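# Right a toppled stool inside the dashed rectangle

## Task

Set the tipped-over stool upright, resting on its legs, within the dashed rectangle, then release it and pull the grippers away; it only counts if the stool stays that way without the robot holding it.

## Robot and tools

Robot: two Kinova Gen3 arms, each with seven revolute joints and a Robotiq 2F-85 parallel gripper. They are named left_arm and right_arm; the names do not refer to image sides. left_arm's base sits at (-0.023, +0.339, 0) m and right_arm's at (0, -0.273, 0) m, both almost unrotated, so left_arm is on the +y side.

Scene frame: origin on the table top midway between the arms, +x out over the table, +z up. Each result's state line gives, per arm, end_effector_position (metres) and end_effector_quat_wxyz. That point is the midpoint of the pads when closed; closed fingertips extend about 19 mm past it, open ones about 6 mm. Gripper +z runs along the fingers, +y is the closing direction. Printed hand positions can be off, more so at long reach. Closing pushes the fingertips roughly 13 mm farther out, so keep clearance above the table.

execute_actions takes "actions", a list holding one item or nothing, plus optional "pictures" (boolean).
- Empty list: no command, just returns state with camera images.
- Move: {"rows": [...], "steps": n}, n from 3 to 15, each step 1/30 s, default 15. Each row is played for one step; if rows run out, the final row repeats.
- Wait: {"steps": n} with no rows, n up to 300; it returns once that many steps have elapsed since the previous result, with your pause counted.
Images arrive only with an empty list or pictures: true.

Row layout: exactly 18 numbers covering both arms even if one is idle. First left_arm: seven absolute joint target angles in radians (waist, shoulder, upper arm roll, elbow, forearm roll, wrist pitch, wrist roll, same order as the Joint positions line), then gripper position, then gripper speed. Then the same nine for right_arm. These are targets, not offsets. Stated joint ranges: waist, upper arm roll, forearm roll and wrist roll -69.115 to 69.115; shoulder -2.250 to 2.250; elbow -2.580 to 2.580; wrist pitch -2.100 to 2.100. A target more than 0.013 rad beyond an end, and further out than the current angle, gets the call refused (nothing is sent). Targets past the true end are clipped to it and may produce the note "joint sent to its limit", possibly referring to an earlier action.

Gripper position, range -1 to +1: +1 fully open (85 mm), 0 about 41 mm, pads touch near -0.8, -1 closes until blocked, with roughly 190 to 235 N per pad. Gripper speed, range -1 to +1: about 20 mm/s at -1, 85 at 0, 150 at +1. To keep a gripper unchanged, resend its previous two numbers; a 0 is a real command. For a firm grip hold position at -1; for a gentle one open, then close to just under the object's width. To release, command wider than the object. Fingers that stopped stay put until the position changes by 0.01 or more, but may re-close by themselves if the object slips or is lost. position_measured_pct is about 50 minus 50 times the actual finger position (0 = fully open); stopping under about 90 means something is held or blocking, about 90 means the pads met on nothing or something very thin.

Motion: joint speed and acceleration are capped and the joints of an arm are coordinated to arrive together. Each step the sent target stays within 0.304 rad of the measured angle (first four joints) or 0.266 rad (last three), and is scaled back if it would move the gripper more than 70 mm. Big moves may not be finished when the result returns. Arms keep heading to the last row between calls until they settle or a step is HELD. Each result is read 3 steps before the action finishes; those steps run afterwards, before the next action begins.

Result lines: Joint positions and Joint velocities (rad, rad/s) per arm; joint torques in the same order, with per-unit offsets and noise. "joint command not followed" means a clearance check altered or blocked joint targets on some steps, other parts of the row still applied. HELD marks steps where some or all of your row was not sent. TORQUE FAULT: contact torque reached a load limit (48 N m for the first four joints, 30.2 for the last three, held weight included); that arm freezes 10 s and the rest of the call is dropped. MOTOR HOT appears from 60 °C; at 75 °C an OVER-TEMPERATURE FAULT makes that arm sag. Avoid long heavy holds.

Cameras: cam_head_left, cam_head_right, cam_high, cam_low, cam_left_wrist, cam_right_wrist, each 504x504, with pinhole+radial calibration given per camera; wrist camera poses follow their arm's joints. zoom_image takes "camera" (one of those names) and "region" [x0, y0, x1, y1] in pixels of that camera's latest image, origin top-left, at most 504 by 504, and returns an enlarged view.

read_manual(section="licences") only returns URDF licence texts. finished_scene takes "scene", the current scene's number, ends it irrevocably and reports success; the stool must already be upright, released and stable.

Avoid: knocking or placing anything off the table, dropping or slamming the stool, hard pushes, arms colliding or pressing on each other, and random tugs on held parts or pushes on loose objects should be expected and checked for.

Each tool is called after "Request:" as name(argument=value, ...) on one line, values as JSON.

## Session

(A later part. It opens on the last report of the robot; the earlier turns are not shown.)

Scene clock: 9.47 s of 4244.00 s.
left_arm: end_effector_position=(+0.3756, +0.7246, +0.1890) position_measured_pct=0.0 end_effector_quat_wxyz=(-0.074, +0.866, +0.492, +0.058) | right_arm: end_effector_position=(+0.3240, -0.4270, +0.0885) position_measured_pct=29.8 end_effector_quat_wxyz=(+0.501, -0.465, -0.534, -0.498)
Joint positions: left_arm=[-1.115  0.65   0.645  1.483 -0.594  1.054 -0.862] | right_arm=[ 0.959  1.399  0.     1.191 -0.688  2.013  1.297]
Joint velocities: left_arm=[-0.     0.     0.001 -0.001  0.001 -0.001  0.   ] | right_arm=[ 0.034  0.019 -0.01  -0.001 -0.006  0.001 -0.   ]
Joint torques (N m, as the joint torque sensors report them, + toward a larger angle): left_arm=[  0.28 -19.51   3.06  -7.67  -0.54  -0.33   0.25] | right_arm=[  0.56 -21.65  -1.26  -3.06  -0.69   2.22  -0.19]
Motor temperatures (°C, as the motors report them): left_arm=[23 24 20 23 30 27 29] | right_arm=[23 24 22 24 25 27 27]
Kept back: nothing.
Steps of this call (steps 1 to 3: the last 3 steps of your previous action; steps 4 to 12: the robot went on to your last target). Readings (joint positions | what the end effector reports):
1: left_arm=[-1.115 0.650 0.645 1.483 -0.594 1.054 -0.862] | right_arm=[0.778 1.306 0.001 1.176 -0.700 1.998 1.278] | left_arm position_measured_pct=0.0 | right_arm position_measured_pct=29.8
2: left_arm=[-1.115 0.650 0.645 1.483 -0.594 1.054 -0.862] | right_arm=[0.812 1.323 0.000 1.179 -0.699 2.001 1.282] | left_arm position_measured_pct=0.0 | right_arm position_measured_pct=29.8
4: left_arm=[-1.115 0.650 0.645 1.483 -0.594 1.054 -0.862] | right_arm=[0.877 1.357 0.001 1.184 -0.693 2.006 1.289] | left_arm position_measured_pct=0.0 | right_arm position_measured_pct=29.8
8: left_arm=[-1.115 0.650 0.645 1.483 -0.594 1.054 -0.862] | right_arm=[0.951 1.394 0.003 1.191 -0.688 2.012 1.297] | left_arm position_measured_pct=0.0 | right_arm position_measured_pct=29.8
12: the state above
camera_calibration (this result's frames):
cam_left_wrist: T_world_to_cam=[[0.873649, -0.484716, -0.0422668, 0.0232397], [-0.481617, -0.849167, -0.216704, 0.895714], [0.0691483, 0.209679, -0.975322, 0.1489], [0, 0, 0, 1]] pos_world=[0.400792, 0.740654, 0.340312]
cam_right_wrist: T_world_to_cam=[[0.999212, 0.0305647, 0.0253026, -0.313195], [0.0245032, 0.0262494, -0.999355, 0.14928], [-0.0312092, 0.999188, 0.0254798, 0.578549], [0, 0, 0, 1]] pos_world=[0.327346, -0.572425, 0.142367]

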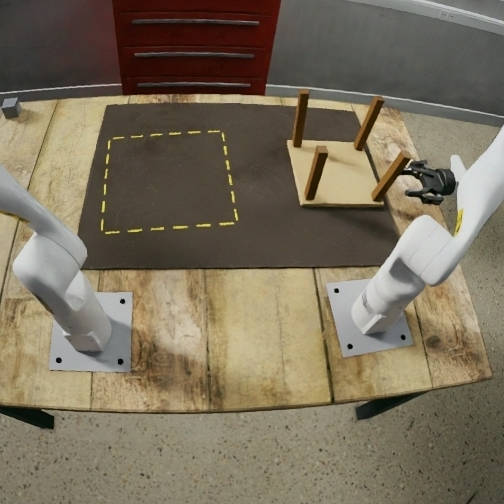

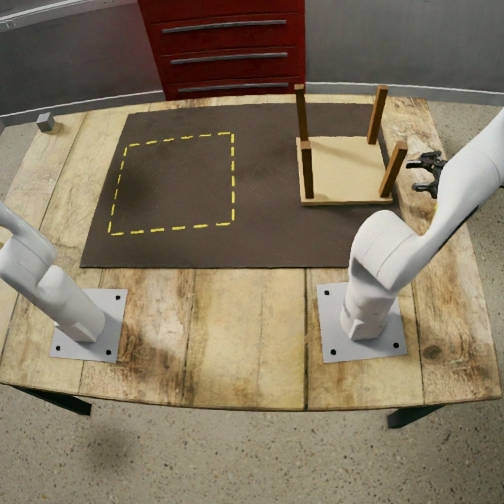

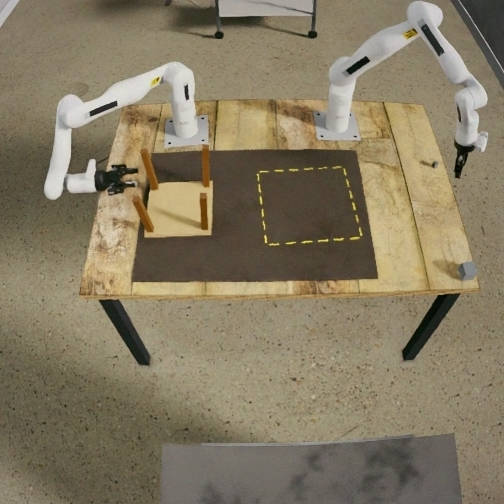

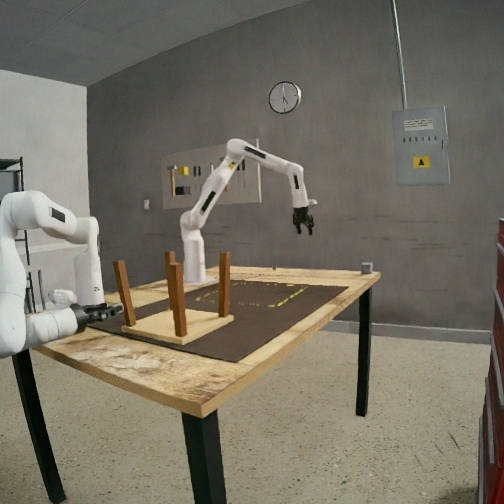

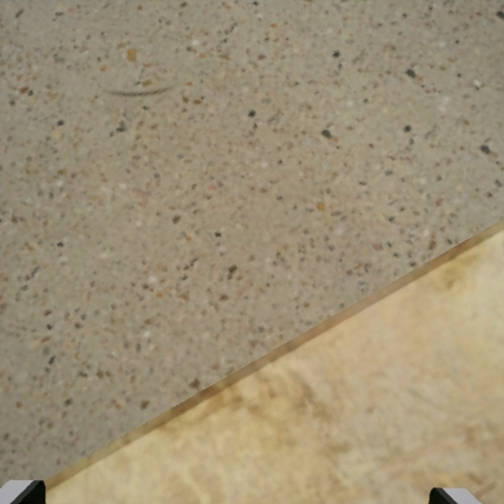

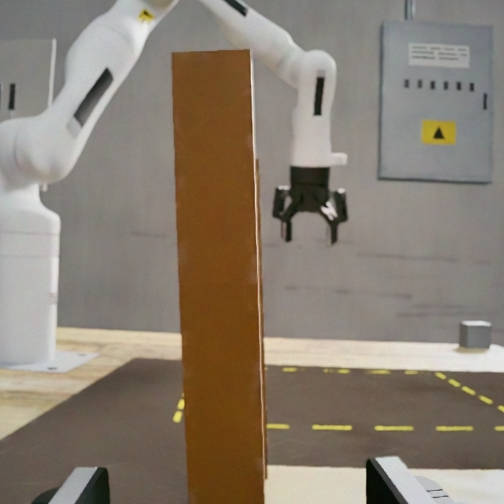

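Request:
execute_actions(actions=[{"rows": [[-1.115,0.65,0.645,1.483,-0.594,1.054,-0.862,1,0,0.9625,1.3999,0,1.1946,-0.6892,2.0104,1.2987,0.4,-0.5],[-1.115,0.65,0.645,1.483,-0.594,1.054,-0.862,1,0,0.9609,1.3973,0,1.2052,-0.6912,2.0033,1.3028,0.4,-0.5],[-1.115,0.65,0.645,1.483,-0.594,1.054,-0.862,1,0,0.9584,1.3933,0,1.2215,-0.6942,1.9924,1.3092,0.4,-0.5],[-1.115,0.65,0.645,1.483,-0.594,1.054,-0.862,1,0,0.9551,1.3882,0,1.2426,-0.6981,1.9783,1.3173,0.4,-0.5],[-1.115,0.65,0.645,1.483,-0.594,1.054,-0.862,1,0,0.9513,1.3821,0,1.2673,-0.7027,1.9618,1.3269,0.4,-0.5],[-1.115,0.65,0.645,1.483,-0.594,1.054,-0.862,1,0,0.9470,1.3755,0,1.2946,-0.7078,1.9435,1.3375,0.4,-0.5],[-1.115,0.65,0.645,1.483,-0.594,1.054,-0.862,1,0,0.9426,1.3684,0,1.3235,-0.7132,1.9242,1.3487,0.4,-0.5],[-1.115,0.65,0.645,1.483,-0.594,1.054,-0.862,1,0,0.9380,1.3612,0,1.3528,-0.7187,1.9045,1.3600,-1,0],[-1.115,0.65,0.645,1.483,-0.594,1.054,-0.862,1,0,0.9336,1.3541,0,1.3817,-0.7241,1.8852,1.3712,-1,0],[-1.115,0.65,0.645,1.483,-0.594,1.054,-0.862,1,0,0.9293,1.3475,0,1.4090,-0.7292,1.8669,1.3818,-1,0],[-1.115,0.65,0.645,1.483,-0.594,1.054,-0.862,1,0,0.9255,1.3414,0,1.4337,-0.7338,1.8504,1.3914,-1,0],[-1.115,0.65,0.645,1.483,-0.594,1.054,-0.862,1,0,0.9222,1.3363,0,1.4548,-0.7377,1.8363,1.3995,-1,0],[-1.115,0.65,0.645,1.483,-0.594,1.054,-0.862,1,0,0.9197,1.3323,0,1.4711,-0.7407,1.8254,1.4059,-1,0],[-1.115,0.65,0.645,1.483,-0.594,1.054,-0.862,1,0,0.9181,1.3297,0,1.4817,-0.7427,1.8183,1.4100,-1,0],[-1.115,0.65,0.645,1.483,-0.594,1.054,-0.862,1,0,0.9175,1.3288,0,1.4854,-0.7434,1.8158,1.4114,-1,0]], "steps": 15}])

Request:
execute_actions(actions=[{"rows": [[-1.115,0.65,0.645,1.483,-0.594,1.054,-0.862,1,0,0.9175,1.3288,0,1.4854,-0.7434,1.8158,1.4114,-1,0]], "steps": 13}], pictures=true)

Scene clock: 17.10 s of 4244.00 s.
left_arm: end_effector_position=(+0.3756, +0.7246, +0.1890) position_measured_pct=0.0 end_effector_quat_wxyz=(-0.074, +0.866, +0.492, +0.058) | right_arm: end_effector_position=(+0.3209, -0.3844, +0.0875) position_measured_pct=37.3 end_effector_quat_wxyz=(+0.492, -0.475, -0.523, -0.510)
Joint positions: left_arm=[-1.115  0.65   0.645  1.483 -0.594  1.054 -0.862] | right_arm=[ 0.934  1.354  0.     1.378 -0.723  1.888  1.37 ]
Joint velocities: left_arm=[-0. -0. -0. -0.  0. -0. -0.] | right_arm=[-0.114 -0.173 -0.001  0.742 -0.14  -0.499  0.289]
Joint torques (N m, as the joint torque sensors report them, + toward a larger angle): left_arm=[  0.28 -19.27   3.1   -7.56  -0.49  -0.35   0.24] | right_arm=[ -0.12 -20.87  -1.3   -2.37  -1.13   2.52  -0.28]
Motor temperatures (°C, as the motors report them): left_arm=[23 24 20 23 30 27 29] | right_arm=[23 24 22 24 25 27 27]
Steps of this call (steps 1 to 30: the robot went on to your last target; steps 31 to 90: nothing new was sent; then 4.23 s passed at rest; steps 91 to 102: the first 12 steps of this action). Readings (joint positions | what the end effector reports):
91: left_arm=[-1.115 0.650 0.645 1.483 -0.594 1.054 -0.862] | right_arm=[0.963 1.400 0.000 1.192 -0.689 2.012 1.298] | left_arm position_measured_pct=0.0 | right_arm position_measured_pct=29.8
92: left_arm=[-1.115 0.650 0.645 1.483 -0.594 1.054 -0.862] | right_arm=[0.962 1.399 0.000 1.195 -0.689 2.010 1.299] | left_arm position_measured_pct=0.0 | right_arm position_measured_pct=29.8
94: left_arm=[-1.115 0.650 0.645 1.483 -0.594 1.054 -0.862] | right_arm=[0.960 1.394 0.000 1.212 -0.692 1.999 1.305] | left_arm position_measured_pct=0.0 | right_arm position_measured_pct=29.8
98: left_arm=[-1.115 0.650 0.645 1.483 -0.594 1.054 -0.862] | right_arm=[0.949 1.377 0.000 1.282 -0.705 1.953 1.332] | left_arm position_measured_pct=0.0 | right_arm position_measured_pct=29.8
102: the state above

Scene clock: 17.53 s of 4244.00 s.
left_arm: end_effector_position=(+0.3756, +0.7246, +0.1890) position_measured_pct=0.0 end_effector_quat_wxyz=(-0.074, +0.866, +0.492, +0.058) | right_arm: end_effector_position=(+0.3162, -0.3592, +0.0875) position_measured_pct=70.2 end_effector_quat_wxyz=(+0.487, -0.482, -0.517, -0.512)
Joint positions: left_arm=[-1.115  0.65   0.645  1.483 -0.594  1.054 -0.862] | right_arm=[ 0.918  1.329  0.     1.485 -0.743  1.815  1.412]
Joint velocities: left_arm=[-0.001  0.001  0.001  0.     0.    -0.002 -0.   ] | right_arm=[-0.001 -0.004  0.     0.001  0.    -0.003 -0.   ]
Joint torques (N m, as the joint torque sensors report them, + toward a larger angle): left_arm=[  0.42 -19.58   3.04  -7.75  -0.62  -0.24   0.08] | right_arm=[  0.26 -19.69  -1.98  -0.75  -0.77   2.84  -0.53]
Motor temperatures (°C, as the motors report them): left_arm=[23 24 20 23 30 27 29] | right_arm=[23 24 22 24 25 27 27]
Steps of this call (steps 1 to 3: the last 3 steps of your previous action; steps 4 to 13: the first 10 steps of this action). Readings (joint positions | what the end effector reports):
4: left_arm=[-1.115 0.650 0.645 1.483 -0.594 1.054 -0.862] | right_arm=[0.921 1.335 -0.000 1.463 -0.739 1.831 1.403] | left_arm position_measured_pct=0.0 | right_arm position_measured_pct=48.8
5: left_arm=[-1.115 0.650 0.645 1.483 -0.594 1.054 -0.862] | right_arm=[0.919 1.333 -0.000 1.474 -0.742 1.822 1.408] | left_arm position_measured_pct=0.0 | right_arm position_measured_pct=52.0
7: left_arm=[-1.115 0.650 0.645 1.483 -0.594 1.054 -0.862] | right_arm=[0.918 1.331 -0.000 1.483 -0.743 1.817 1.411] | left_arm position_measured_pct=0.0 | right_arm position_measured_pct=57.9
11: left_arm=[-1.115 0.650 0.645 1.483 -0.594 1.054 -0.862] | right_arm=[0.918 1.330 0.000 1.485 -0.743 1.816 1.412] | left_arm position_measured_pct=0.0 | right_arm position_measured_pct=69.0
13: the state above
camera_calibration (this result's frames):
cam_left_wrist: T_world_to_cam=[[0.873649, -0.484717, -0.0422667, 0.0232397], [-0.481617, -0.849167, -0.216704, 0.895714], [0.0691484, 0.209679, -0.975322, 0.1489], [0, 0, 0, 1]] pos_world=[0.400792, 0.740654, 0.340312]
cam_right_wrist: T_world_to_cam=[[0.999292, -0.0320922, 0.0196577, -0.329474], [0.0204893, 0.0257925, -0.999457, 0.147762], [0.0315678, 0.999152, 0.0264318, 0.490628], [0, 0, 0, 1]] pos_world=[0.310725, -0.504597, 0.141191]

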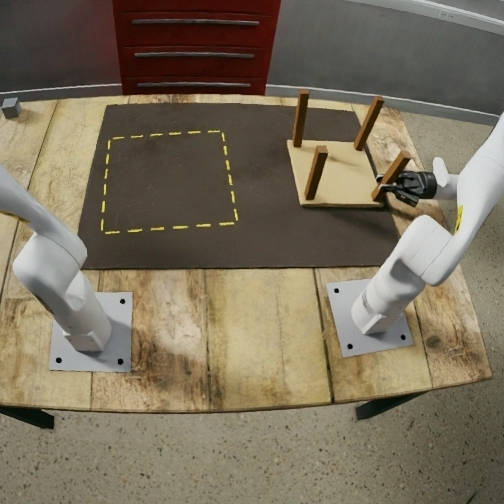

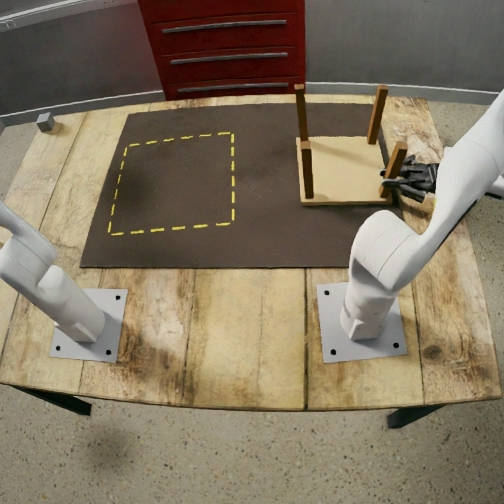

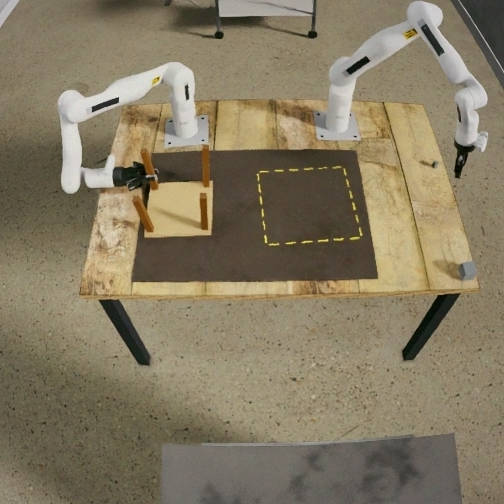

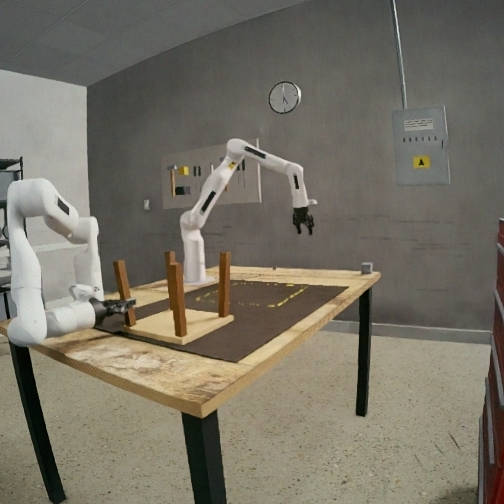

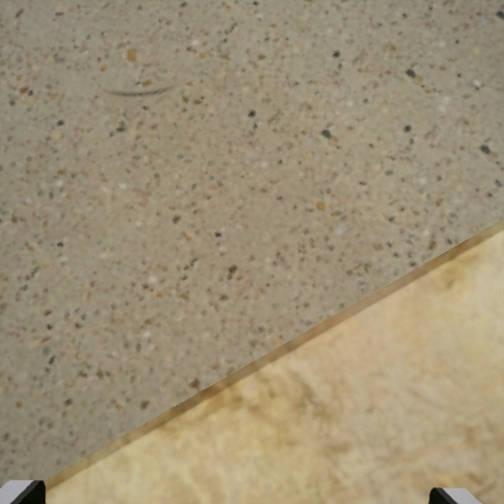

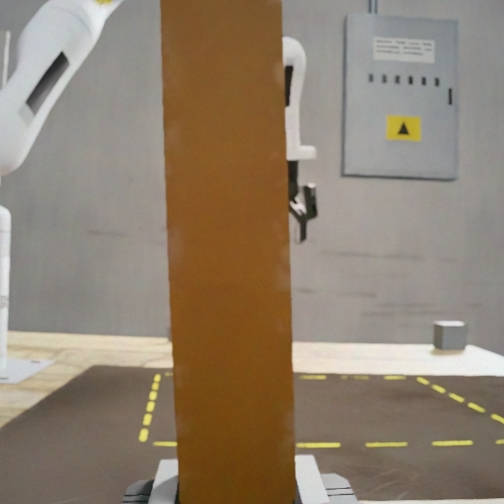

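Request:
execute_actions(actions=[{"rows": [[-1.115,0.65,0.645,1.483,-0.594,1.054,-0.862,1,0,0.9175,1.3278,0,1.4857,-0.7434,1.8158,1.4114,-1,0],[-1.115,0.65,0.645,1.483,-0.594,1.054,-0.862,1,0,0.9175,1.3249,0,1.4865,-0.7434,1.8158,1.4114,-1,0],[-1.115,0.65,0.645,1.483,-0.594,1.054,-0.862,1,0,0.9175,1.3203,0,1.4877,-0.7434,1.8158,1.4147,-1,0],[-1.115,0.65,0.645,1.483,-0.594,1.054,-0.862,1,0,0.9175,1.3143,0,1.4894,-0.7434,1.8158,1.4213,-1,0],[-1.115,0.65,0.645,1.483,-0.594,1.054,-0.862,1,0,0.9175,1.3070,0,1.4914,-0.7434,1.8158,1.4313,-1,0],[-1.115,0.65,0.645,1.483,-0.594,1.054,-0.862,1,0,0.9171,1.2987,0,1.4937,-0.7438,1.8158,1.4446,-1,0],[-1.115,0.65,0.645,1.483,-0.594,1.054,-0.862,1,0,0.9157,1.2896,0,1.4963,-0.7451,1.8158,1.4611,-1,0],[-1.115,0.65,0.645,1.483,-0.594,1.054,-0.862,1,0,0.9134,1.2798,0,1.4990,-0.7472,1.8158,1.4810,-1,0],[-1.115,0.65,0.645,1.483,-0.594,1.054,-0.862,1,0,0.9102,1.2696,0,1.5018,-0.7501,1.8158,1.5042,-1,0],[-1.115,0.65,0.645,1.483,-0.594,1.054,-0.862,1,0,0.9062,1.2592,0,1.5047,-0.7537,1.8158,1.5308,-1,0],[-1.115,0.65,0.645,1.483,-0.594,1.054,-0.862,1,0,0.9014,1.2488,0,1.5076,-0.7582,1.8158,1.5606,-1,0],[-1.115,0.65,0.645,1.483,-0.594,1.054,-0.862,1,0,0.8957,1.2386,0,1.5104,-0.7633,1.8158,1.5938,-1,0],[-1.115,0.65,0.645,1.483,-0.594,1.054,-0.862,1,0,0.8893,1.2288,0,1.5131,-0.7692,1.8158,1.6303,-1,0],[-1.115,0.65,0.645,1.483,-0.594,1.054,-0.862,1,0,0.8821,1.2197,0,1.5157,-0.7757,1.8158,1.6668,-1,0],[-1.115,0.65,0.645,1.483,-0.594,1.054,-0.862,1,0,0.8742,1.2114,0,1.5180,-0.7830,1.8158,1.7033,-1,0]], "steps": 15}])

Request:
execute_actions(actions=[{"rows": [[-1.115,0.65,0.645,1.483,-0.594,1.054,-0.862,1,0,0.8656,1.2041,0,1.5200,-0.7909,1.8158,1.7398,-1,0],[-1.115,0.65,0.645,1.483,-0.594,1.054,-0.862,1,0,0.8563,1.1981,0,1.5217,-0.7994,1.8158,1.7764,-1,0],[-1.115,0.65,0.645,1.483,-0.594,1.054,-0.862,1,0,0.8463,1.1935,0,1.5229,-0.8085,1.8158,1.8129,-1,0],[-1.115,0.65,0.645,1.483,-0.594,1.054,-0.862,1,0,0.8357,1.1906,0,1.5237,-0.8182,1.8158,1.8494,-1,0],[-1.115,0.65,0.645,1.483,-0.594,1.054,-0.862,1,0,0.8245,1.1896,0,1.5240,-0.8284,1.8158,1.8859,-1,0],[-1.115,0.65,0.645,1.483,-0.594,1.054,-0.862,1,0,0.8127,1.1896,0,1.5240,-0.8392,1.8156,1.9224,-1,0],[-1.115,0.65,0.645,1.483,-0.594,1.054,-0.862,1,0,0.8003,1.1896,0,1.5240,-0.8505,1.8151,1.9589,-1,0],[-1.115,0.65,0.645,1.483,-0.594,1.054,-0.862,1,0,0.7874,1.1896,0,1.5240,-0.8623,1.8142,1.9954,-1,0],[-1.115,0.65,0.645,1.483,-0.594,1.054,-0.862,1,0,0.7740,1.1896,0,1.5240,-0.8746,1.8129,2.0320,-1,0],[-1.115,0.65,0.645,1.483,-0.594,1.054,-0.862,1,0,0.7600,1.1896,0,1.5240,-0.8874,1.8113,2.0685,-1,0],[-1.115,0.65,0.645,1.483,-0.594,1.054,-0.862,1,0,0.7456,1.1896,0,1.5240,-0.9005,1.8094,2.1050,-1,0],[-1.115,0.65,0.645,1.483,-0.594,1.054,-0.862,1,0,0.7308,1.1896,0,1.5240,-0.9141,1.8072,2.1415,-1,0],[-1.115,0.65,0.645,1.483,-0.594,1.054,-0.862,1,0,0.7155,1.1896,0,1.5240,-0.9281,1.8046,2.1780,-1,0],[-1.115,0.65,0.645,1.483,-0.594,1.054,-0.862,1,0,0.6998,1.1896,0,1.5240,-0.9424,1.8018,2.2145,-1,0],[-1.115,0.65,0.645,1.483,-0.594,1.054,-0.862,1,0,0.6837,1.1896,0,1.5240,-0.9571,1.7988,2.2511,-1,0]], "steps": 15}])

Request:
execute_actions(actions=[{"rows": [[-1.115,0.65,0.645,1.483,-0.594,1.054,-0.862,1,0,0.6673,1.1896,0,1.5240,-0.9721,1.7954,2.2876,-1,0],[-1.115,0.65,0.645,1.483,-0.594,1.054,-0.862,1,0,0.6506,1.1896,0,1.5240,-0.9874,1.7918,2.3241,-1,0],[-1.115,0.65,0.645,1.483,-0.594,1.054,-0.862,1,0,0.6335,1.1896,0,1.5240,-1.0030,1.7880,2.3606,-1,0],[-1.115,0.65,0.645,1.483,-0.594,1.054,-0.862,1,0,0.6162,1.1896,0,1.5240,-1.0188,1.7839,2.3971,-1,0],[-1.115,0.65,0.645,1.483,-0.594,1.054,-0.862,1,0,0.5986,1.1896,0,1.5240,-1.0349,1.7796,2.4336,-1,0],[-1.115,0.65,0.645,1.483,-0.594,1.054,-0.862,1,0,0.5807,1.1896,0,1.5240,-1.0512,1.7751,2.4701,-1,0],[-1.115,0.65,0.645,1.483,-0.594,1.054,-0.862,1,0,0.5627,1.1896,0,1.5240,-1.0677,1.7704,2.5067,-1,0],[-1.115,0.65,0.645,1.483,-0.594,1.054,-0.862,1,0,0.5445,1.1896,0,1.5240,-1.0844,1.7656,2.5432,-1,0],[-1.115,0.65,0.645,1.483,-0.594,1.054,-0.862,1,0,0.5261,1.1896,0,1.5240,-1.1012,1.7605,2.5797,-1,0],[-1.115,0.65,0.645,1.483,-0.594,1.054,-0.862,1,0,0.5075,1.1896,0,1.5240,-1.1182,1.7554,2.6162,-1,0],[-1.115,0.65,0.645,1.483,-0.594,1.054,-0.862,1,0,0.4889,1.1896,0,1.5240,-1.1352,1.7500,2.6527,-1,0],[-1.115,0.65,0.645,1.483,-0.594,1.054,-0.862,1,0,0.4701,1.1896,0,1.5240,-1.1524,1.7445,2.6892,-1,0],[-1.115,0.65,0.645,1.483,-0.594,1.054,-0.862,1,0,0.4513,1.1896,0,1.5240,-1.1696,1.7390,2.7257,-1,0],[-1.115,0.65,0.645,1.483,-0.594,1.054,-0.862,1,0,0.4324,1.1896,0,1.5240,-1.1868,1.7332,2.7623,-1,0],[-1.115,0.65,0.645,1.483,-0.594,1.054,-0.862,1,0,0.4135,1.1896,0,1.5240,-1.2041,1.7274,2.7988,-1,0]], "steps": 15}])

Request:
execute_actions(actions=[{"rows": [[-1.115,0.65,0.645,1.483,-0.594,1.054,-0.862,1,0,0.3946,1.1896,0,1.5240,-1.2214,1.7215,2.8353,-1,0],[-1.115,0.65,0.645,1.483,-0.594,1.054,-0.862,1,0,0.3757,1.1896,0,1.5240,-1.2386,1.7156,2.8718,-1,0],[-1.115,0.65,0.645,1.483,-0.594,1.054,-0.862,1,0,0.3569,1.1896,0,1.5240,-1.2558,1.7095,2.9083,-1,0],[-1.115,0.65,0.645,1.483,-0.594,1.054,-0.862,1,0,0.3381,1.1896,0,1.5240,-1.2730,1.7035,2.9448,-1,0],[-1.115,0.65,0.645,1.483,-0.594,1.054,-0.862,1,0,0.3195,1.1896,0,1.5240,-1.2900,1.6973,2.9814,-1,0],[-1.115,0.65,0.645,1.483,-0.594,1.054,-0.862,1,0,0.3009,1.1896,0,1.5240,-1.3070,1.6912,3.0179,-1,0],[-1.115,0.65,0.645,1.483,-0.594,1.054,-0.862,1,0,0.2825,1.1896,0,1.5240,-1.3238,1.6850,3.0544,-1,0],[-1.115,0.65,0.645,1.483,-0.594,1.054,-0.862,1,0,0.2643,1.1896,0,1.5240,-1.3405,1.6788,3.0909,-1,0],[-1.115,0.65,0.645,1.483,-0.594,1.054,-0.862,1,0,0.2463,1.1896,0,1.5240,-1.3570,1.6726,3.1274,-1,0],[-1.115,0.65,0.645,1.483,-0.594,1.054,-0.862,1,0,0.2284,1.1896,0,1.5240,-1.3733,1.6665,3.1639,-1,0],[-1.115,0.65,0.645,1.483,-0.594,1.054,-0.862,1,0,0.2108,1.1896,0,1.5240,-1.3893,1.6604,3.2004,-1,0],[-1.115,0.65,0.645,1.483,-0.594,1.054,-0.862,1,0,0.1935,1.1896,0,1.5240,-1.4052,1.6543,3.2370,-1,0],[-1.115,0.65,0.645,1.483,-0.594,1.054,-0.862,1,0,0.1764,1.1896,0,1.5240,-1.4208,1.6482,3.2735,-1,0],[-1.115,0.65,0.645,1.483,-0.594,1.054,-0.862,1,0,0.1597,1.1896,0,1.5240,-1.4361,1.6423,3.3100,-1,0],[-1.115,0.65,0.645,1.483,-0.594,1.054,-0.862,1,0,0.1433,1.1896,0,1.5240,-1.4511,1.6364,3.3465,-1,0]], "steps": 15}])

Request:
execute_actions(actions=[{"rows": [[-1.115,0.65,0.645,1.483,-0.594,1.054,-0.862,1,0,0.1272,1.1896,0,1.5240,-1.4658,1.6306,3.3830,-1,0],[-1.115,0.65,0.645,1.483,-0.594,1.054,-0.862,1,0,0.1115,1.1896,0,1.5240,-1.4801,1.6249,3.4195,-1,0],[-1.115,0.65,0.645,1.483,-0.594,1.054,-0.862,1,0,0.0962,1.1896,0,1.5240,-1.4941,1.6193,3.4560,-1,0],[-1.115,0.65,0.645,1.483,-0.594,1.054,-0.862,1,0,0.0814,1.1896,0,1.5240,-1.5077,1.6138,3.4926,-1,0],[-1.115,0.65,0.645,1.483,-0.594,1.054,-0.862,1,0,0.0670,1.1896,0,1.5240,-1.5208,1.6085,3.5291,-1,0],[-1.115,0.65,0.645,1.483,-0.594,1.054,-0.862,1,0,0.0530,1.1896,0,1.5240,-1.5336,1.6033,3.5656,-1,0],[-1.115,0.65,0.645,1.483,-0.594,1.054,-0.862,1,0,0.0396,1.1896,0,1.5240,-1.5459,1.5982,3.6021,-1,0],[-1.115,0.65,0.645,1.483,-0.594,1.054,-0.862,1,0,0.0267,1.1896,0,1.5240,-1.5577,1.5934,3.6386,-1,0],[-1.115,0.65,0.645,1.483,-0.594,1.054,-0.862,1,0,0.0143,1.1896,0,1.5240,-1.5690,1.5887,3.6751,-1,0],[-1.115,0.65,0.645,1.483,-0.594,1.054,-0.862,1,0,0.0025,1.1896,0,1.5240,-1.5798,1.5842,3.7117,-1,0],[-1.115,0.65,0.645,1.483,-0.594,1.054,-0.862,1,0,-0.0087,1.1896,0,1.5240,-1.5900,1.5799,3.7482,-1,0],[-1.115,0.65,0.645,1.483,-0.594,1.054,-0.862,1,0,-0.0193,1.1896,0,1.5240,-1.5997,1.5759,3.7847,-1,0],[-1.115,0.65,0.645,1.483,-0.594,1.054,-0.862,1,0,-0.0293,1.1896,0,1.5240,-1.6088,1.5720,3.8212,-1,0],[-1.115,0.65,0.645,1.483,-0.594,1.054,-0.862,1,0,-0.0386,1.1896,0,1.5240,-1.6173,1.5684,3.8577,-1,0],[-1.115,0.65,0.645,1.483,-0.594,1.054,-0.862,1,0,-0.0472,1.1896,0,1.5240,-1.6252,1.5651,3.8942,-1,0]], "steps": 15}])

Request:
execute_actions(actions=[{"rows": [[-1.115,0.65,0.645,1.483,-0.594,1.054,-0.862,1,0,-0.0551,1.1896,0,1.5240,-1.6324,1.5620,3.9307,-1,0],[-1.115,0.65,0.645,1.483,-0.594,1.054,-0.862,1,0,-0.0623,1.1900,0,1.5239,-1.6390,1.5592,3.9673,-1,0],[-1.115,0.65,0.645,1.483,-0.594,1.054,-0.862,1,0,-0.0687,1.1906,0,1.5235,-1.6449,1.5566,4.0038,-1,0],[-1.115,0.65,0.645,1.483,-0.594,1.054,-0.862,1,0,-0.0744,1.1917,0,1.5230,-1.6500,1.5544,4.0403,-1,0],[-1.115,0.65,0.645,1.483,-0.594,1.054,-0.862,1,0,-0.0792,1.1932,0,1.5223,-1.6545,1.5525,4.0768,-1,0],[-1.115,0.65,0.645,1.483,-0.594,1.054,-0.862,1,0,-0.0832,1.1952,0,1.5213,-1.6581,1.5509,4.1133,-1,0],[-1.115,0.65,0.645,1.483,-0.594,1.054,-0.862,1,0,-0.0864,1.1976,0,1.5202,-1.6610,1.5497,4.1498,-1,0],[-1.115,0.65,0.645,1.483,-0.594,1.054,-0.862,1,0,-0.0887,1.2003,0,1.5189,-1.6631,1.5487,4.1863,-1,0],[-1.115,0.65,0.645,1.483,-0.594,1.054,-0.862,1,0,-0.0901,1.2032,0,1.5174,-1.6644,1.5482,4.2195,-1,0],[-1.115,0.65,0.645,1.483,-0.594,1.054,-0.862,1,0,-0.0905,1.2063,0,1.5159,-1.6648,1.5480,4.2494,-1,0],[-1.115,0.65,0.645,1.483,-0.594,1.054,-0.862,1,0,-0.0905,1.2093,0,1.5145,-1.6648,1.5480,4.2759,-1,0],[-1.115,0.65,0.645,1.483,-0.594,1.054,-0.862,1,0,-0.0905,1.2124,0,1.5130,-1.6648,1.5480,4.2991,-1,0],[-1.115,0.65,0.645,1.483,-0.594,1.054,-0.862,1,0,-0.0905,1.2153,0,1.5116,-1.6648,1.5480,4.3190,-1,0],[-1.115,0.65,0.645,1.483,-0.594,1.054,-0.862,1,0,-0.0905,1.2181,0,1.5102,-1.6648,1.5480,4.3356,-1,0],[-1.115,0.65,0.645,1.483,-0.594,1.054,-0.862,1,0,-0.0905,1.2208,0,1.5089,-1.6648,1.5480,4.3489,-1,0]], "steps": 15}])

Request:
execute_actions(actions=[{"rows": [[-1.115,0.65,0.645,1.483,-0.594,1.054,-0.862,1,0,-0.0905,1.2232,0,1.5078,-1.6648,1.5480,4.3588,-1,0],[-1.115,0.65,0.645,1.483,-0.594,1.054,-0.862,1,0,-0.0905,1.2253,0,1.5067,-1.6648,1.5480,4.3654,-1,0],[-1.115,0.65,0.645,1.483,-0.594,1.054,-0.862,1,0,-0.0905,1.2273,0,1.5058,-1.6648,1.5480,4.3687,-1,0],[-1.115,0.65,0.645,1.483,-0.594,1.054,-0.862,1,0,-0.0905,1.2290,0,1.5049,-1.6648,1.5480,4.3691,-1,0],[-1.115,0.65,0.645,1.483,-0.594,1.054,-0.862,1,0,-0.0905,1.2307,0,1.5041,-1.6648,1.5480,4.3695,-1,0],[-1.115,0.65,0.645,1.483,-0.594,1.054,-0.862,1,0,-0.0905,1.2322,0,1.5034,-1.6648,1.5480,4.3699,-1,0],[-1.115,0.65,0.645,1.483,-0.594,1.054,-0.862,1,0,-0.0905,1.2336,0,1.5027,-1.6648,1.5480,4.3703,-1,0],[-1.115,0.65,0.645,1.483,-0.594,1.054,-0.862,1,0,-0.0905,1.2350,0,1.5020,-1.6648,1.5480,4.3707,-1,0],[-1.115,0.65,0.645,1.483,-0.594,1.054,-0.862,1,0,-0.0905,1.2364,0,1.5013,-1.6648,1.5480,4.3711,-1,0],[-1.115,0.65,0.645,1.483,-0.594,1.054,-0.862,1,0,-0.0905,1.2375,0,1.5008,-1.6648,1.5480,4.3714,-1,0]], "steps": 15}], pictures=true)

Scene clock: 19.33 s of 4244.00 s.
left_arm: end_effector_position=(+0.3756, +0.7246, +0.1890) position_measured_pct=0.0 end_effector_quat_wxyz=(-0.074, +0.866, +0.492, +0.058) | right_arm: end_effector_position=(+0.3252, -0.3604, +0.1102) position_measured_pct=70.2 end_effector_quat_wxyz=(-0.438, +0.448, +0.563, +0.538)
Joint positions: left_arm=[-1.115  0.65   0.645  1.483 -0.594  1.054 -0.862] | right_arm=[ 0.905  1.259  0.001  1.505 -0.754  1.815  1.532]
Joint velocities: left_arm=[ 0.    -0.    -0.001 -0.     0.001  0.002 -0.001] | right_arm=[-0.119 -0.273 -0.003  0.075 -0.11  -0.     0.76 ]
Joint torques (N m, as the joint torque sensors report them, + toward a larger angle): left_arm=[  0.13 -19.36   3.02  -7.49  -0.57  -0.22   0.29] | right_arm=[ -0.46 -21.52  -4.13  -0.19  -1.85   5.89   0.42]
Motor temperatures (°C, as the motors report them): left_arm=[23 24 20 23 30 27 29] | right_arm=[23 24 22 24 25 27 27]
Steps of this call (steps 1 to 3: the last 3 steps of your previous action; steps 4 to 15: the robot went on to your last target; steps 16 to 42: nothing new was sent; steps 43 to 54: the first 12 steps of this action). Readings (joint positions | what the end effector reports):
43: left_arm=[-1.115 0.650 0.645 1.483 -0.594 1.054 -0.862] | right_arm=[0.918 1.329 0.000 1.485 -0.743 1.815 1.412] | left_arm position_measured_pct=0.0 | right_arm position_measured_pct=70.2
44: left_arm=[-1.115 0.650 0.645 1.483 -0.594 1.054 -0.862] | right_arm=[0.918 1.328 0.000 1.486 -0.743 1.814 1.412] | left_arm position_measured_pct=0.0 | right_arm position_measured_pct=70.2
46: left_arm=[-1.115 0.650 0.645 1.483 -0.594 1.054 -0.862] | right_arm=[0.917 1.321 0.000 1.488 -0.742 1.813 1.414] | left_arm position_measured_pct=0.0 | right_arm position_measured_pct=70.2
50: left_arm=[-1.115 0.650 0.645 1.483 -0.594 1.054 -0.862] | right_arm=[0.916 1.295 0.001 1.495 -0.743 1.815 1.451] | left_arm position_measured_pct=0.0 | right_arm position_measured_pct=70.2
54: the state above

Scene clock: 19.83 s of 4244.00 s.
left_arm: end_effector_position=(+0.3756, +0.7246, +0.1890) position_measured_pct=0.0 end_effector_quat_wxyz=(-0.074, +0.866, +0.492, +0.058) | right_arm: end_effector_position=(+0.3746, -0.3145, +0.1428) position_measured_pct=70.2 end_effector_quat_wxyz=(-0.271, +0.261, +0.672, +0.638)
Joint positions: left_arm=[-1.115  0.65   0.645  1.483 -0.594  1.054 -0.862] | right_arm=[ 0.768  1.19   0.     1.524 -0.88   1.813  2.044]
Joint velocities: left_arm=[ 0.     0.001 -0.    -0.    -0.    -0.     0.001] | right_arm=[-0.412 -0.008 -0.001  0.002 -0.377 -0.049  1.089]
Joint torques (N m, as the joint torque sensors report them, + toward a larger angle): left_arm=[  0.32 -19.26   3.05  -7.65  -0.61  -0.17   0.23] | right_arm=[ -0.1  -22.61  -3.91  -1.93  -2.03   5.74   0.31]
Motor temperatures (°C, as the motors report them): left_arm=[23 24 20 24 30 27 29] | right_arm=[23 24 22 24 25 27 27]
Steps of this call (steps 1 to 3: the last 3 steps of your previous action; steps 4 to 15: the first 12 steps of this action). Readings (joint positions | what the end effector reports):
4: left_arm=[-1.115 0.650 0.645 1.483 -0.594 1.054 -0.862] | right_arm=[0.883 1.225 0.001 1.514 -0.773 1.816 1.652] | left_arm position_measured_pct=0.0 | right_arm position_measured_pct=70.2
5: left_arm=[-1.115 0.650 0.645 1.483 -0.594 1.054 -0.862] | right_arm=[0.876 1.217 0.001 1.516 -0.780 1.816 1.686] | left_arm position_measured_pct=0.0 | right_arm position_measured_pct=70.2
7: left_arm=[-1.115 0.650 0.645 1.483 -0.594 1.054 -0.862] | right_arm=[0.860 1.204 0.000 1.520 -0.795 1.816 1.756] | left_arm position_measured_pct=0.0 | right_arm position_measured_pct=70.2
11: left_arm=[-1.115 0.650 0.645 1.483 -0.594 1.054 -0.862] | right_arm=[0.818 1.193 0.000 1.523 -0.833 1.816 1.899] | left_arm position_measured_pct=0.0 | right_arm position_measured_pct=70.2
15: the state above

Scene clock: 20.33 s of 4244.00 s.
left_arm: end_effector_position=(+0.3756, +0.7246, +0.1890) position_measured_pct=0.0 end_effector_quat_wxyz=(-0.074, +0.866, +0.492, +0.058) | right_arm: end_effector_position=(+0.4430, -0.2093, +0.1513) position_measured_pct=70.2 end_effector_quat_wxyz=(-0.077, +0.042, +0.710, +0.698)
Joint positions: left_arm=[-1.115  0.65   0.645  1.483 -0.594  1.054 -0.862] | right_arm=[ 0.519  1.19   0.     1.524 -1.107  1.759  2.592]
Joint velocities: left_arm=[ 0.    -0.001  0.001  0.001 -0.    -0.001 -0.   ] | right_arm=[-0.552  0.     0.001  0.001 -0.507 -0.156  1.092]
Joint torques (N m, as the joint torque sensors report them, + toward a larger angle): left_arm=[  0.4  -19.38   3.14  -7.59  -0.41  -0.22   0.21] | right_arm=[  0.12 -23.48  -5.25  -2.64  -2.29   5.23   0.27]
Motor temperatures (°C, as the motors report them): left_arm=[23 24 20 24 30 27 29] | right_arm=[23 24 22 24 25 27 27]
Steps of this call (steps 1 to 3: the last 3 steps of your previous action; steps 4 to 15: the first 12 steps of this action). Readings (joint positions | what the end effector reports):
4: left_arm=[-1.115 0.650 0.645 1.483 -0.594 1.054 -0.862] | right_arm=[0.709 1.190 0.000 1.524 -0.934 1.803 2.190] | left_arm position_measured_pct=0.0 | right_arm position_measured_pct=70.2
5: left_arm=[-1.115 0.650 0.645 1.483 -0.594 1.054 -0.862] | right_arm=[0.693 1.190 0.000 1.524 -0.948 1.800 2.227] | left_arm position_measured_pct=0.0 | right_arm position_measured_pct=70.2
7: left_arm=[-1.115 0.650 0.645 1.483 -0.594 1.054 -0.862] | right_arm=[0.661 1.190 0.000 1.524 -0.978 1.794 2.300] | left_arm position_measured_pct=0.0 | right_arm position_measured_pct=70.2
11: left_arm=[-1.115 0.650 0.645 1.483 -0.594 1.054 -0.862] | right_arm=[0.592 1.190 0.000 1.524 -1.041 1.778 2.446] | left_arm position_measured_pct=0.0 | right_arm position_measured_pct=70.2
15: the state above

Scene clock: 20.83 s of 4244.00 s.
left_arm: end_effector_position=(+0.3756, +0.7246, +0.1890) position_measured_pct=0.0 end_effector_quat_wxyz=(-0.074, +0.866, +0.492, +0.058) | right_arm: end_effector_position=(+0.4895, -0.0736, +0.1569) position_measured_pct=70.2 end_effector_quat_wxyz=(+0.125, -0.167, +0.685, +0.698)
Joint positions: left_arm=[-1.115  0.65   0.645  1.483 -0.594  1.054 -0.862] | right_arm=[ 0.241  1.19  -0.     1.524 -1.362  1.671  3.139]
Joint velocities: left_arm=[ 0.     0.     0.001  0.     0.    -0.    -0.002] | right_arm=[-0.532  0.     0.     0.001 -0.488 -0.181  1.092]
Joint torques (N m, as the joint torque sensors report them, + toward a larger angle): left_arm=[  0.38 -19.13   2.93  -7.75  -0.54  -0.27   0.09] | right_arm=[  0.95 -24.7   -5.31  -3.62  -2.24   5.34  -0.31]
Motor temperatures (°C, as the motors report them): left_arm=[23 24 20 24 30 27 29] | right_arm=[23 24 22 24 25 27 27]
Steps of this call (steps 1 to 3: the last 3 steps of your previous action; steps 4 to 15: the first 12 steps of this action). Readings (joint positions | what the end effector reports):
4: left_arm=[-1.115 0.650 0.645 1.483 -0.594 1.054 -0.862] | right_arm=[0.445 1.190 0.000 1.524 -1.176 1.737 2.738] | left_arm position_measured_pct=0.0 | right_arm position_measured_pct=70.2
5: left_arm=[-1.115 0.650 0.645 1.483 -0.594 1.054 -0.862] | right_arm=[0.426 1.190 0.000 1.524 -1.193 1.731 2.774] | left_arm position_measured_pct=0.0 | right_arm position_measured_pct=70.2
7: left_arm=[-1.115 0.650 0.645 1.483 -0.594 1.054 -0.862] | right_arm=[0.388 1.190 0.000 1.524 -1.227 1.719 2.847] | left_arm position_measured_pct=0.0 | right_arm position_measured_pct=70.2
11: left_arm=[-1.115 0.650 0.645 1.483 -0.594 1.054 -0.862] | right_arm=[0.314 1.190 -0.000 1.524 -1.296 1.695 2.993] | left_arm position_measured_pct=0.0 | right_arm position_measured_pct=70.2
15: the state above

Scene clock: 21.33 s of 4244.00 s.
left_arm: end_effector_position=(+0.3756, +0.7246, +0.1890) position_measured_pct=0.0 end_effector_quat_wxyz=(-0.074, +0.866, +0.492, +0.058) | right_arm: end_effector_position=(+0.5001, +0.0449, +0.1602) position_measured_pct=70.2 end_effector_quat_wxyz=(+0.312, -0.349, +0.609, +0.641)
Joint positions: left_arm=[-1.115  0.65   0.645  1.483 -0.594  1.054 -0.862] | right_arm=[ 0.012  1.19  -0.     1.524 -1.572  1.588  3.687]
Joint velocities: left_arm=[-0.001 -0.002  0.     0.     0.     0.001  0.   ] | right_arm=[-0.355 -0.001  0.002 -0.002 -0.324 -0.135  1.092]
Joint torques (N m, as the joint torque sensors report them, + toward a larger angle): left_arm=[  0.26 -19.23   2.9   -7.68  -0.51  -0.17   0.17] | right_arm=[  0.83 -25.34  -5.1   -5.19  -2.41   5.53  -0.63]
Motor temperatures (°C, as the motors report them): left_arm=[23 24 20 24 30 27 29] | right_arm=[23 24 22 24 25 27 27]
Steps of this call (steps 1 to 3: the last 3 steps of your previous action; steps 4 to 15: the first 12 steps of this action). Readings (joint positions | what the end effector reports):
4: left_arm=[-1.115 0.650 0.645 1.483 -0.594 1.054 -0.862] | right_arm=[0.172 1.190 -0.000 1.524 -1.426 1.646 3.286] | left_arm position_measured_pct=0.0 | right_arm position_measured_pct=70.2
5: left_arm=[-1.115 0.650 0.645 1.483 -0.594 1.054 -0.862] | right_arm=[0.155 1.190 -0.000 1.524 -1.441 1.640 3.322] | left_arm position_measured_pct=0.0 | right_arm position_measured_pct=70.2
7: left_arm=[-1.115 0.650 0.645 1.483 -0.594 1.054 -0.862] | right_arm=[0.123 1.190 -0.000 1.524 -1.470 1.629 3.395] | left_arm position_measured_pct=0.0 | right_arm position_measured_pct=70.2
11: left_arm=[-1.115 0.650 0.645 1.483 -0.594 1.054 -0.862] | right_arm=[0.064 1.190 -0.000 1.524 -1.525 1.607 3.541] | left_arm position_measured_pct=0.0 | right_arm position_measured_pct=70.2
15: the state above

Scene clock: 21.83 s of 4244.00 s.
left_arm: end_effector_position=(+0.3756, +0.7246, +0.1890) position_measured_pct=0.0 end_effector_quat_wxyz=(-0.074, +0.866, +0.492, +0.058) | right_arm: end_effector_position=(+0.4966, +0.0972, +0.1537) position_measured_pct=70.2 end_effector_quat_wxyz=(+0.470, -0.496, +0.495, +0.537)
Joint positions: left_arm=[-1.115  0.65   0.645  1.483 -0.594  1.054 -0.862] | right_arm=[-0.088  1.205 -0.001  1.517 -1.664  1.549  4.229]
Joint velocities: left_arm=[ 0.001 -0.001  0.     0.     0.001 -0.001  0.   ] | right_arm=[-0.03   0.094  0.002 -0.044 -0.026 -0.011  0.949]
Joint torques (N m, as the joint torque sensors report them, + toward a larger angle): left_arm=[  0.46 -19.34   2.97  -7.89  -0.58  -0.32   0.18] | right_arm=[  1.57 -25.87  -4.49  -5.33  -2.78   5.51  -1.11]
Motor temperatures (°C, as the motors report them): left_arm=[23 24 20 24 30 27 29] | right_arm=[23 24 22 24 25 27 27]
Steps of this call (steps 1 to 3: the last 3 steps of your previous action; steps 4 to 15: the first 12 steps of this action). Readings (joint positions | what the end effector reports):
4: left_arm=[-1.115 0.650 0.645 1.483 -0.594 1.054 -0.862] | right_arm=[-0.031 1.190 -0.000 1.524 -1.611 1.571 3.833] | left_arm position_measured_pct=0.0 | right_arm position_measured_pct=70.2
5: left_arm=[-1.115 0.650 0.645 1.483 -0.594 1.054 -0.862] | right_arm=[-0.040 1.190 -0.000 1.524 -1.619 1.568 3.870] | left_arm position_measured_pct=0.0 | right_arm position_measured_pct=70.2
7: left_arm=[-1.115 0.650 0.645 1.483 -0.594 1.054 -0.862] | right_arm=[-0.056 1.190 -0.000 1.524 -1.634 1.562 3.943] | left_arm position_measured_pct=0.0 | right_arm position_measured_pct=70.2
11: left_arm=[-1.115 0.650 0.645 1.483 -0.594 1.054 -0.862] | right_arm=[-0.078 1.194 -0.001 1.522 -1.655 1.553 4.089] | left_arm position_measured_pct=0.0 | right_arm position_measured_pct=70.2
15: the state above

Scene clock: 22.33 s of 4244.00 s.
left_arm: end_effector_position=(+0.3756, +0.7246, +0.1890) position_measured_pct=0.0 end_effector_quat_wxyz=(-0.074, +0.866, +0.492, +0.058) | right_arm: end_effector_position=(+0.4963, +0.0980, +0.1382) position_measured_pct=70.2 end_effector_quat_wxyz=(+0.502, -0.527, +0.463, +0.506)
Joint positions: left_arm=[-1.115  0.65   0.645  1.483 -0.594  1.054 -0.862] | right_arm=[-0.091  1.237  0.     1.501 -1.665  1.548  4.371]
Joint velocities: left_arm=[-0.001  0.    -0.001 -0.    -0.001 -0.001  0.001] | right_arm=[ 0.     0.004  0.001 -0.003 -0.    -0.001  0.002]
Joint torques (N m, as the joint torque sensors report them, + toward a larger angle): left_arm=[  0.34 -19.31   3.01  -7.61  -0.56  -0.27   0.16] | right_arm=[  0.34 -25.9   -5.61  -5.17  -2.76   5.88  -0.84]
Motor temperatures (°C, as the motors report them): left_arm=[23 24 20 24 30 27 29] | right_arm=[23 25 22 24 25 27 27]
Steps of this call (steps 1 to 3: the last 3 steps of your previous action; steps 4 to 15: the first 12 steps of this action). Readings (joint positions | what the end effector reports):
4: left_arm=[-1.115 0.650 0.645 1.483 -0.594 1.054 -0.862] | right_arm=[-0.090 1.218 -0.000 1.510 -1.665 1.548 4.332] | left_arm position_measured_pct=0.0 | right_arm position_measured_pct=70.2
5: left_arm=[-1.115 0.650 0.645 1.483 -0.594 1.054 -0.862] | right_arm=[-0.090 1.221 0.000 1.509 -1.665 1.548 4.348] | left_arm position_measured_pct=0.0 | right_arm position_measured_pct=70.2
7: left_arm=[-1.115 0.650 0.645 1.483 -0.594 1.054 -0.862] | right_arm=[-0.090 1.226 0.000 1.506 -1.664 1.548 4.366] | left_arm position_measured_pct=0.0 | right_arm position_measured_pct=70.2
11: left_arm=[-1.115 0.650 0.645 1.483 -0.594 1.054 -0.862] | right_arm=[-0.090 1.233 0.000 1.503 -1.665 1.548 4.370] | left_arm position_measured_pct=0.0 | right_arm position_measured_pct=70.2
15: the state above
camera_calibration (this result's frames):
cam_left_wrist: T_world_to_cam=[[0.87365, -0.484716, -0.0422668, 0.0232395], [-0.481617, -0.849167, -0.216704, 0.895714], [0.0691482, 0.209679, -0.975322, 0.1489], [0, 0, 0, 1]] pos_world=[0.400792, 0.740654, 0.340312]
cam_right_wrist: T_world_to_cam=[[-0.993751, -0.109667, -0.0207821, 0.506572], [-0.0219427, 0.0093859, 0.999715, -0.0706748], [-0.10944, 0.993924, -0.0117336, 0.102518], [0, 0, 0, 1]] pos_world=[0.513075, -0.0456775, 0.0823853]

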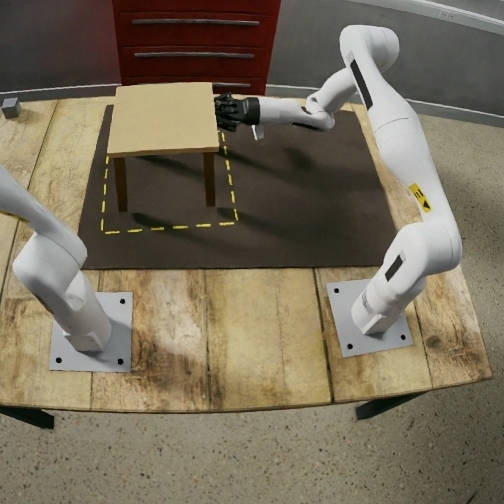

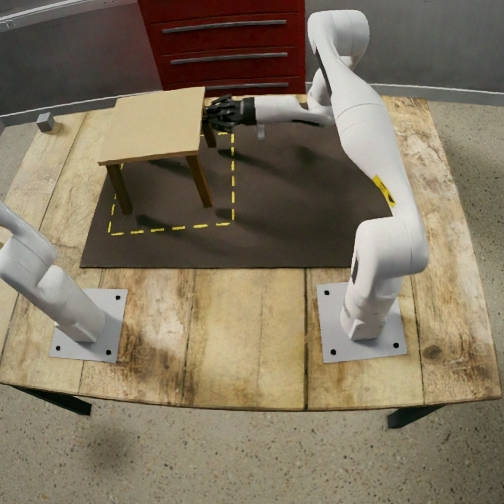

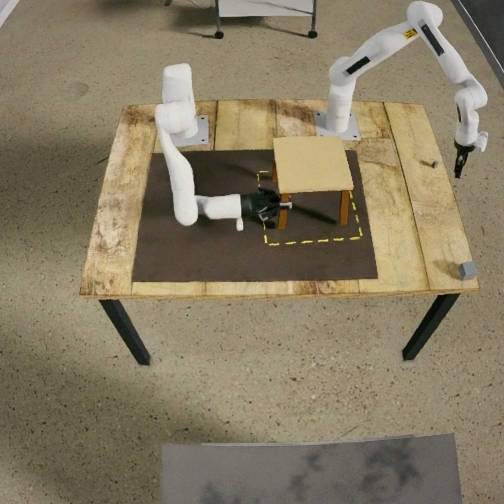

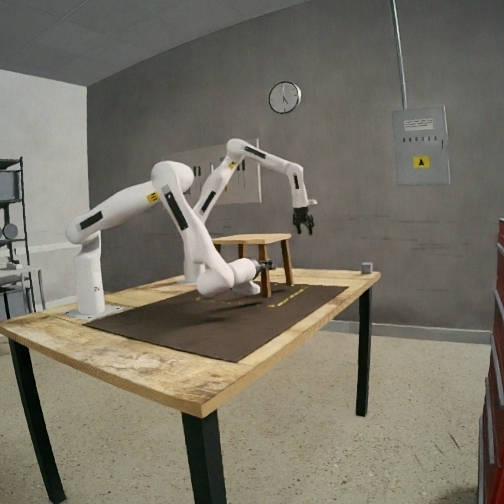

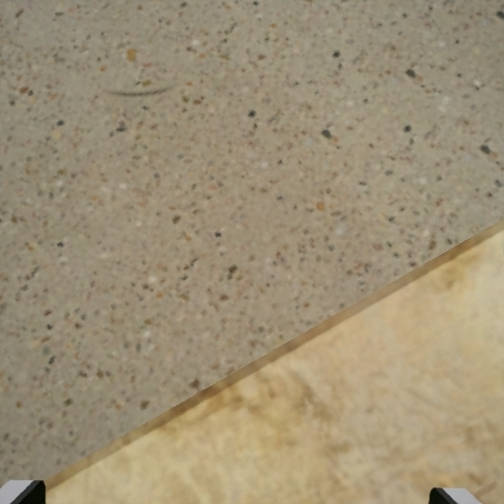

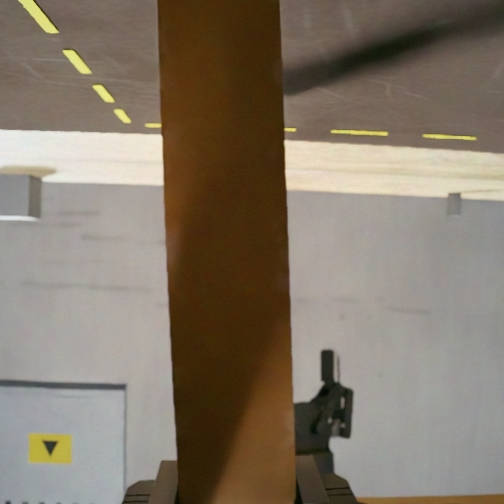

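Request:
zoom_image(camera="cam_head_left", region=[90, 70, 260, 240])

Request:
zoom_image(camera="cam_low", region=[190, 220, 320, 320])

Request:
zoom_image(camera="cam_high", region=[240, 125, 380, 255])

Region (90, 70, 260, 240) of cam_head_left's 504x504 image, scaled by 2.965, with more detail than that image has.

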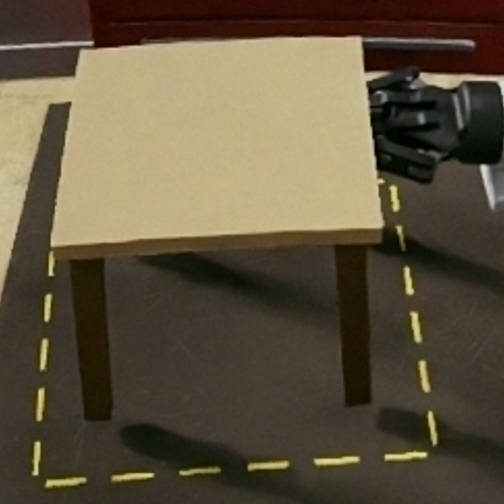

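Region (190, 220, 320, 320) of cam_low's 504x504 image, scaled by 3.877, with more detail than that image has; it fills the top 388 rows of this view, and the rest is white.

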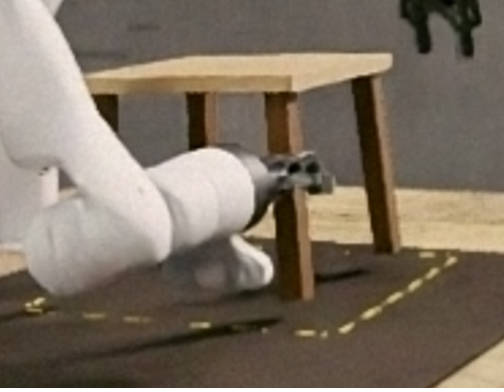

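Region (240, 125, 380, 255) of cam_high's 504x504 image, scaled by 3.600, with more detail than that image has; it fills the top 468 rows of this view, and the rest is white.

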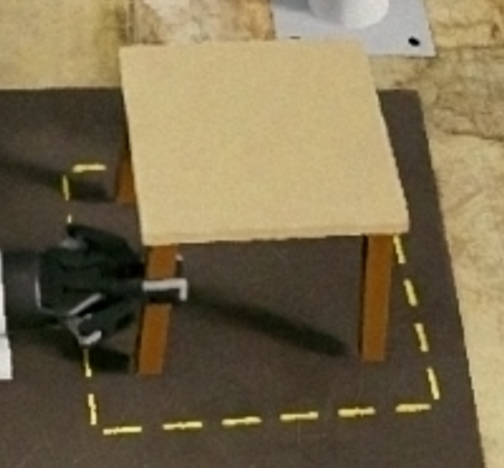

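Request:
execute_actions(actions=[{"rows": [[-1.115,0.65,0.645,1.483,-0.594,1.054,-0.862,1,0,-0.0905,1.2386,0,1.5000,-1.6648,1.5480,4.3714,-1,0],[-1.115,0.65,0.645,1.483,-0.594,1.054,-0.862,1,0,-0.0905,1.2404,0,1.4990,-1.6648,1.5480,4.3720,-1,0],[-1.115,0.65,0.645,1.483,-0.594,1.054,-0.862,1,0,-0.0905,1.2426,0,1.4978,-1.6648,1.5480,4.3730,-1,0],[-1.115,0.65,0.645,1.483,-0.594,1.054,-0.862,1,0,-0.0905,1.2450,0,1.4965,-1.6648,1.5480,4.3741,-1,0],[-1.115,0.65,0.645,1.483,-0.594,1.054,-0.862,1,0,-0.0905,1.2474,0,1.4952,-1.6648,1.5480,4.3752,-1,0],[-1.115,0.65,0.645,1.483,-0.594,1.054,-0.862,1,0,-0.0905,1.2498,0,1.4939,-1.6648,1.5480,4.3763,-1,0],[-1.115,0.65,0.645,1.483,-0.594,1.054,-0.862,1,0,-0.0905,1.2523,0,1.4926,-1.6648,1.5480,4.3775,-1,0],[-1.115,0.65,0.645,1.483,-0.594,1.054,-0.862,1,0,-0.0905,1.2547,0,1.4913,-1.6648,1.5480,4.3786,-1,0],[-1.115,0.65,0.645,1.483,-0.594,1.054,-0.862,1,0,-0.0905,1.2569,0,1.4901,-1.6648,1.5480,4.3796,-1,0],[-1.115,0.65,0.645,1.483,-0.594,1.054,-0.862,1,0,-0.0905,1.2589,0,1.4890,-1.6648,1.5480,4.3805,-1,0],[-1.115,0.65,0.645,1.483,-0.594,1.054,-0.862,1,0,-0.0905,1.2606,0,1.4880,-1.6648,1.5480,4.3813,-1,0],[-1.115,0.65,0.645,1.483,-0.594,1.054,-0.862,1,0,-0.0905,1.2622,0,1.4872,-1.6648,1.5480,4.3820,-1,0],[-1.115,0.65,0.645,1.483,-0.594,1.054,-0.862,1,0,-0.0905,1.2637,0,1.4864,-1.6648,1.5480,4.3827,-1,0],[-1.115,0.65,0.645,1.483,-0.594,1.054,-0.862,1,0,-0.0905,1.2652,0,1.4855,-1.6648,1.5480,4.3834,-1,0],[-1.115,0.65,0.645,1.483,-0.594,1.054,-0.862,1,0,-0.0905,1.2668,0,1.4847,-1.6648,1.5480,4.3841,-1,0]], "steps": 15}])

Request:
execute_actions(actions=[{"rows": [[-1.115,0.65,0.645,1.483,-0.594,1.054,-0.862,1,0,-0.0905,1.2668,0,1.4847,-1.6648,1.5480,4.3841,-1,0]], "steps": 5}])

Scene clock: 24.70 s of 4244.00 s.
left_arm: end_effector_position=(+0.3756, +0.7246, +0.1890) position_measured_pct=0.0 end_effector_quat_wxyz=(-0.074, +0.866, +0.492, +0.058) | right_arm: end_effector_position=(+0.4964, +0.0981, +0.1275) position_measured_pct=70.2 end_effector_quat_wxyz=(+0.502, -0.527, +0.464, +0.506)
Joint positions: left_arm=[-1.115  0.65   0.645  1.483 -0.594  1.054 -0.862] | right_arm=[-0.091  1.26   0.     1.488 -1.665  1.548  4.381]
Joint velocities: left_arm=[-0.    -0.001 -0.     0.001  0.001  0.     0.   ] | right_arm=[ 0.001  0.051  0.001 -0.027 -0.001 -0.001  0.023]
Joint torques (N m, as the joint torque sensors report them, + toward a larger angle): left_arm=[  0.1  -19.33   3.06  -7.69  -0.53  -0.22   0.21] | right_arm=[  0.82 -25.31  -4.96  -4.69  -2.4    5.52  -1.14]
Motor temperatures (°C, as the motors report them): left_arm=[23 24 20 24 30 27 29] | right_arm=[23 25 22 24 25 27 27]
Steps of this call (steps 1 to 3: the last 3 steps of your previous action; steps 4 to 15: the robot went on to your last target; steps 16 to 59: nothing new was sent; steps 60 to 71: the first 12 steps of this action). Readings (joint positions | what the end effector reports):
60: left_arm=[-1.115 0.650 0.645 1.483 -0.594 1.054 -0.862] | right_arm=[-0.090 1.238 -0.000 1.500 -1.665 1.548 4.371] | left_arm position_measured_pct=0.0 | right_arm position_measured_pct=70.2
61: left_arm=[-1.115 0.650 0.645 1.483 -0.594 1.054 -0.862] | right_arm=[-0.090 1.239 -0.000 1.500 -1.665 1.548 4.371] | left_arm position_measured_pct=0.0 | right_arm position_measured_pct=70.2
63: left_arm=[-1.115 0.650 0.645 1.483 -0.594 1.054 -0.862] | right_arm=[-0.091 1.243 -0.000 1.498 -1.665 1.548 4.373] | left_arm position_measured_pct=0.0 | right_arm position_measured_pct=70.2
67: left_arm=[-1.115 0.650 0.645 1.483 -0.594 1.054 -0.862] | right_arm=[-0.090 1.252 -0.000 1.493 -1.665 1.548 4.377] | left_arm position_measured_pct=0.0 | right_arm position_measured_pct=70.2
71: the state above

Scene clock: 24.87 s of 4244.00 s.
left_arm: end_effector_position=(+0.3756, +0.7246, +0.1890) position_measured_pct=0.0 end_effector_quat_wxyz=(-0.074, +0.866, +0.492, +0.058) | right_arm: end_effector_position=(+0.4964, +0.0981, +0.1246) position_measured_pct=70.2 end_effector_quat_wxyz=(+0.502, -0.527, +0.464, +0.505)
Joint positions: left_arm=[-1.115  0.65   0.645  1.483 -0.594  1.054 -0.862] | right_arm=[-0.091  1.266  0.     1.485 -1.665  1.548  4.384]
Joint velocities: left_arm=[ 0.    -0.001  0.     0.    -0.    -0.     0.001] | right_arm=[ 0.     0.004  0.002 -0.005 -0.001 -0.006  0.003]
Joint torques (N m, as the joint torque sensors report them, + toward a larger angle): left_arm=[  0.41 -19.18   2.98  -7.61  -0.59  -0.31   0.14] | right_arm=[  0.63 -26.81  -6.04  -5.11  -2.84   5.68  -1.03]
Motor temperatures (°C, as the motors report them): left_arm=[23 24 20 24 30 27 29] | right_arm=[23 25 22 24 25 27 27]
Steps of this call (steps 1 to 3: the last 3 steps of your previous action; steps 4 to 5: the first 2 steps of this action). Readings (joint positions | what the end effector reports):
4: left_arm=[-1.115 0.650 0.645 1.483 -0.594 1.054 -0.862] | right_arm=[-0.091 1.266 0.000 1.485 -1.665 1.548 4.384] | left_arm position_measured_pct=0.0 | right_arm position_measured_pct=70.2
5: the state above


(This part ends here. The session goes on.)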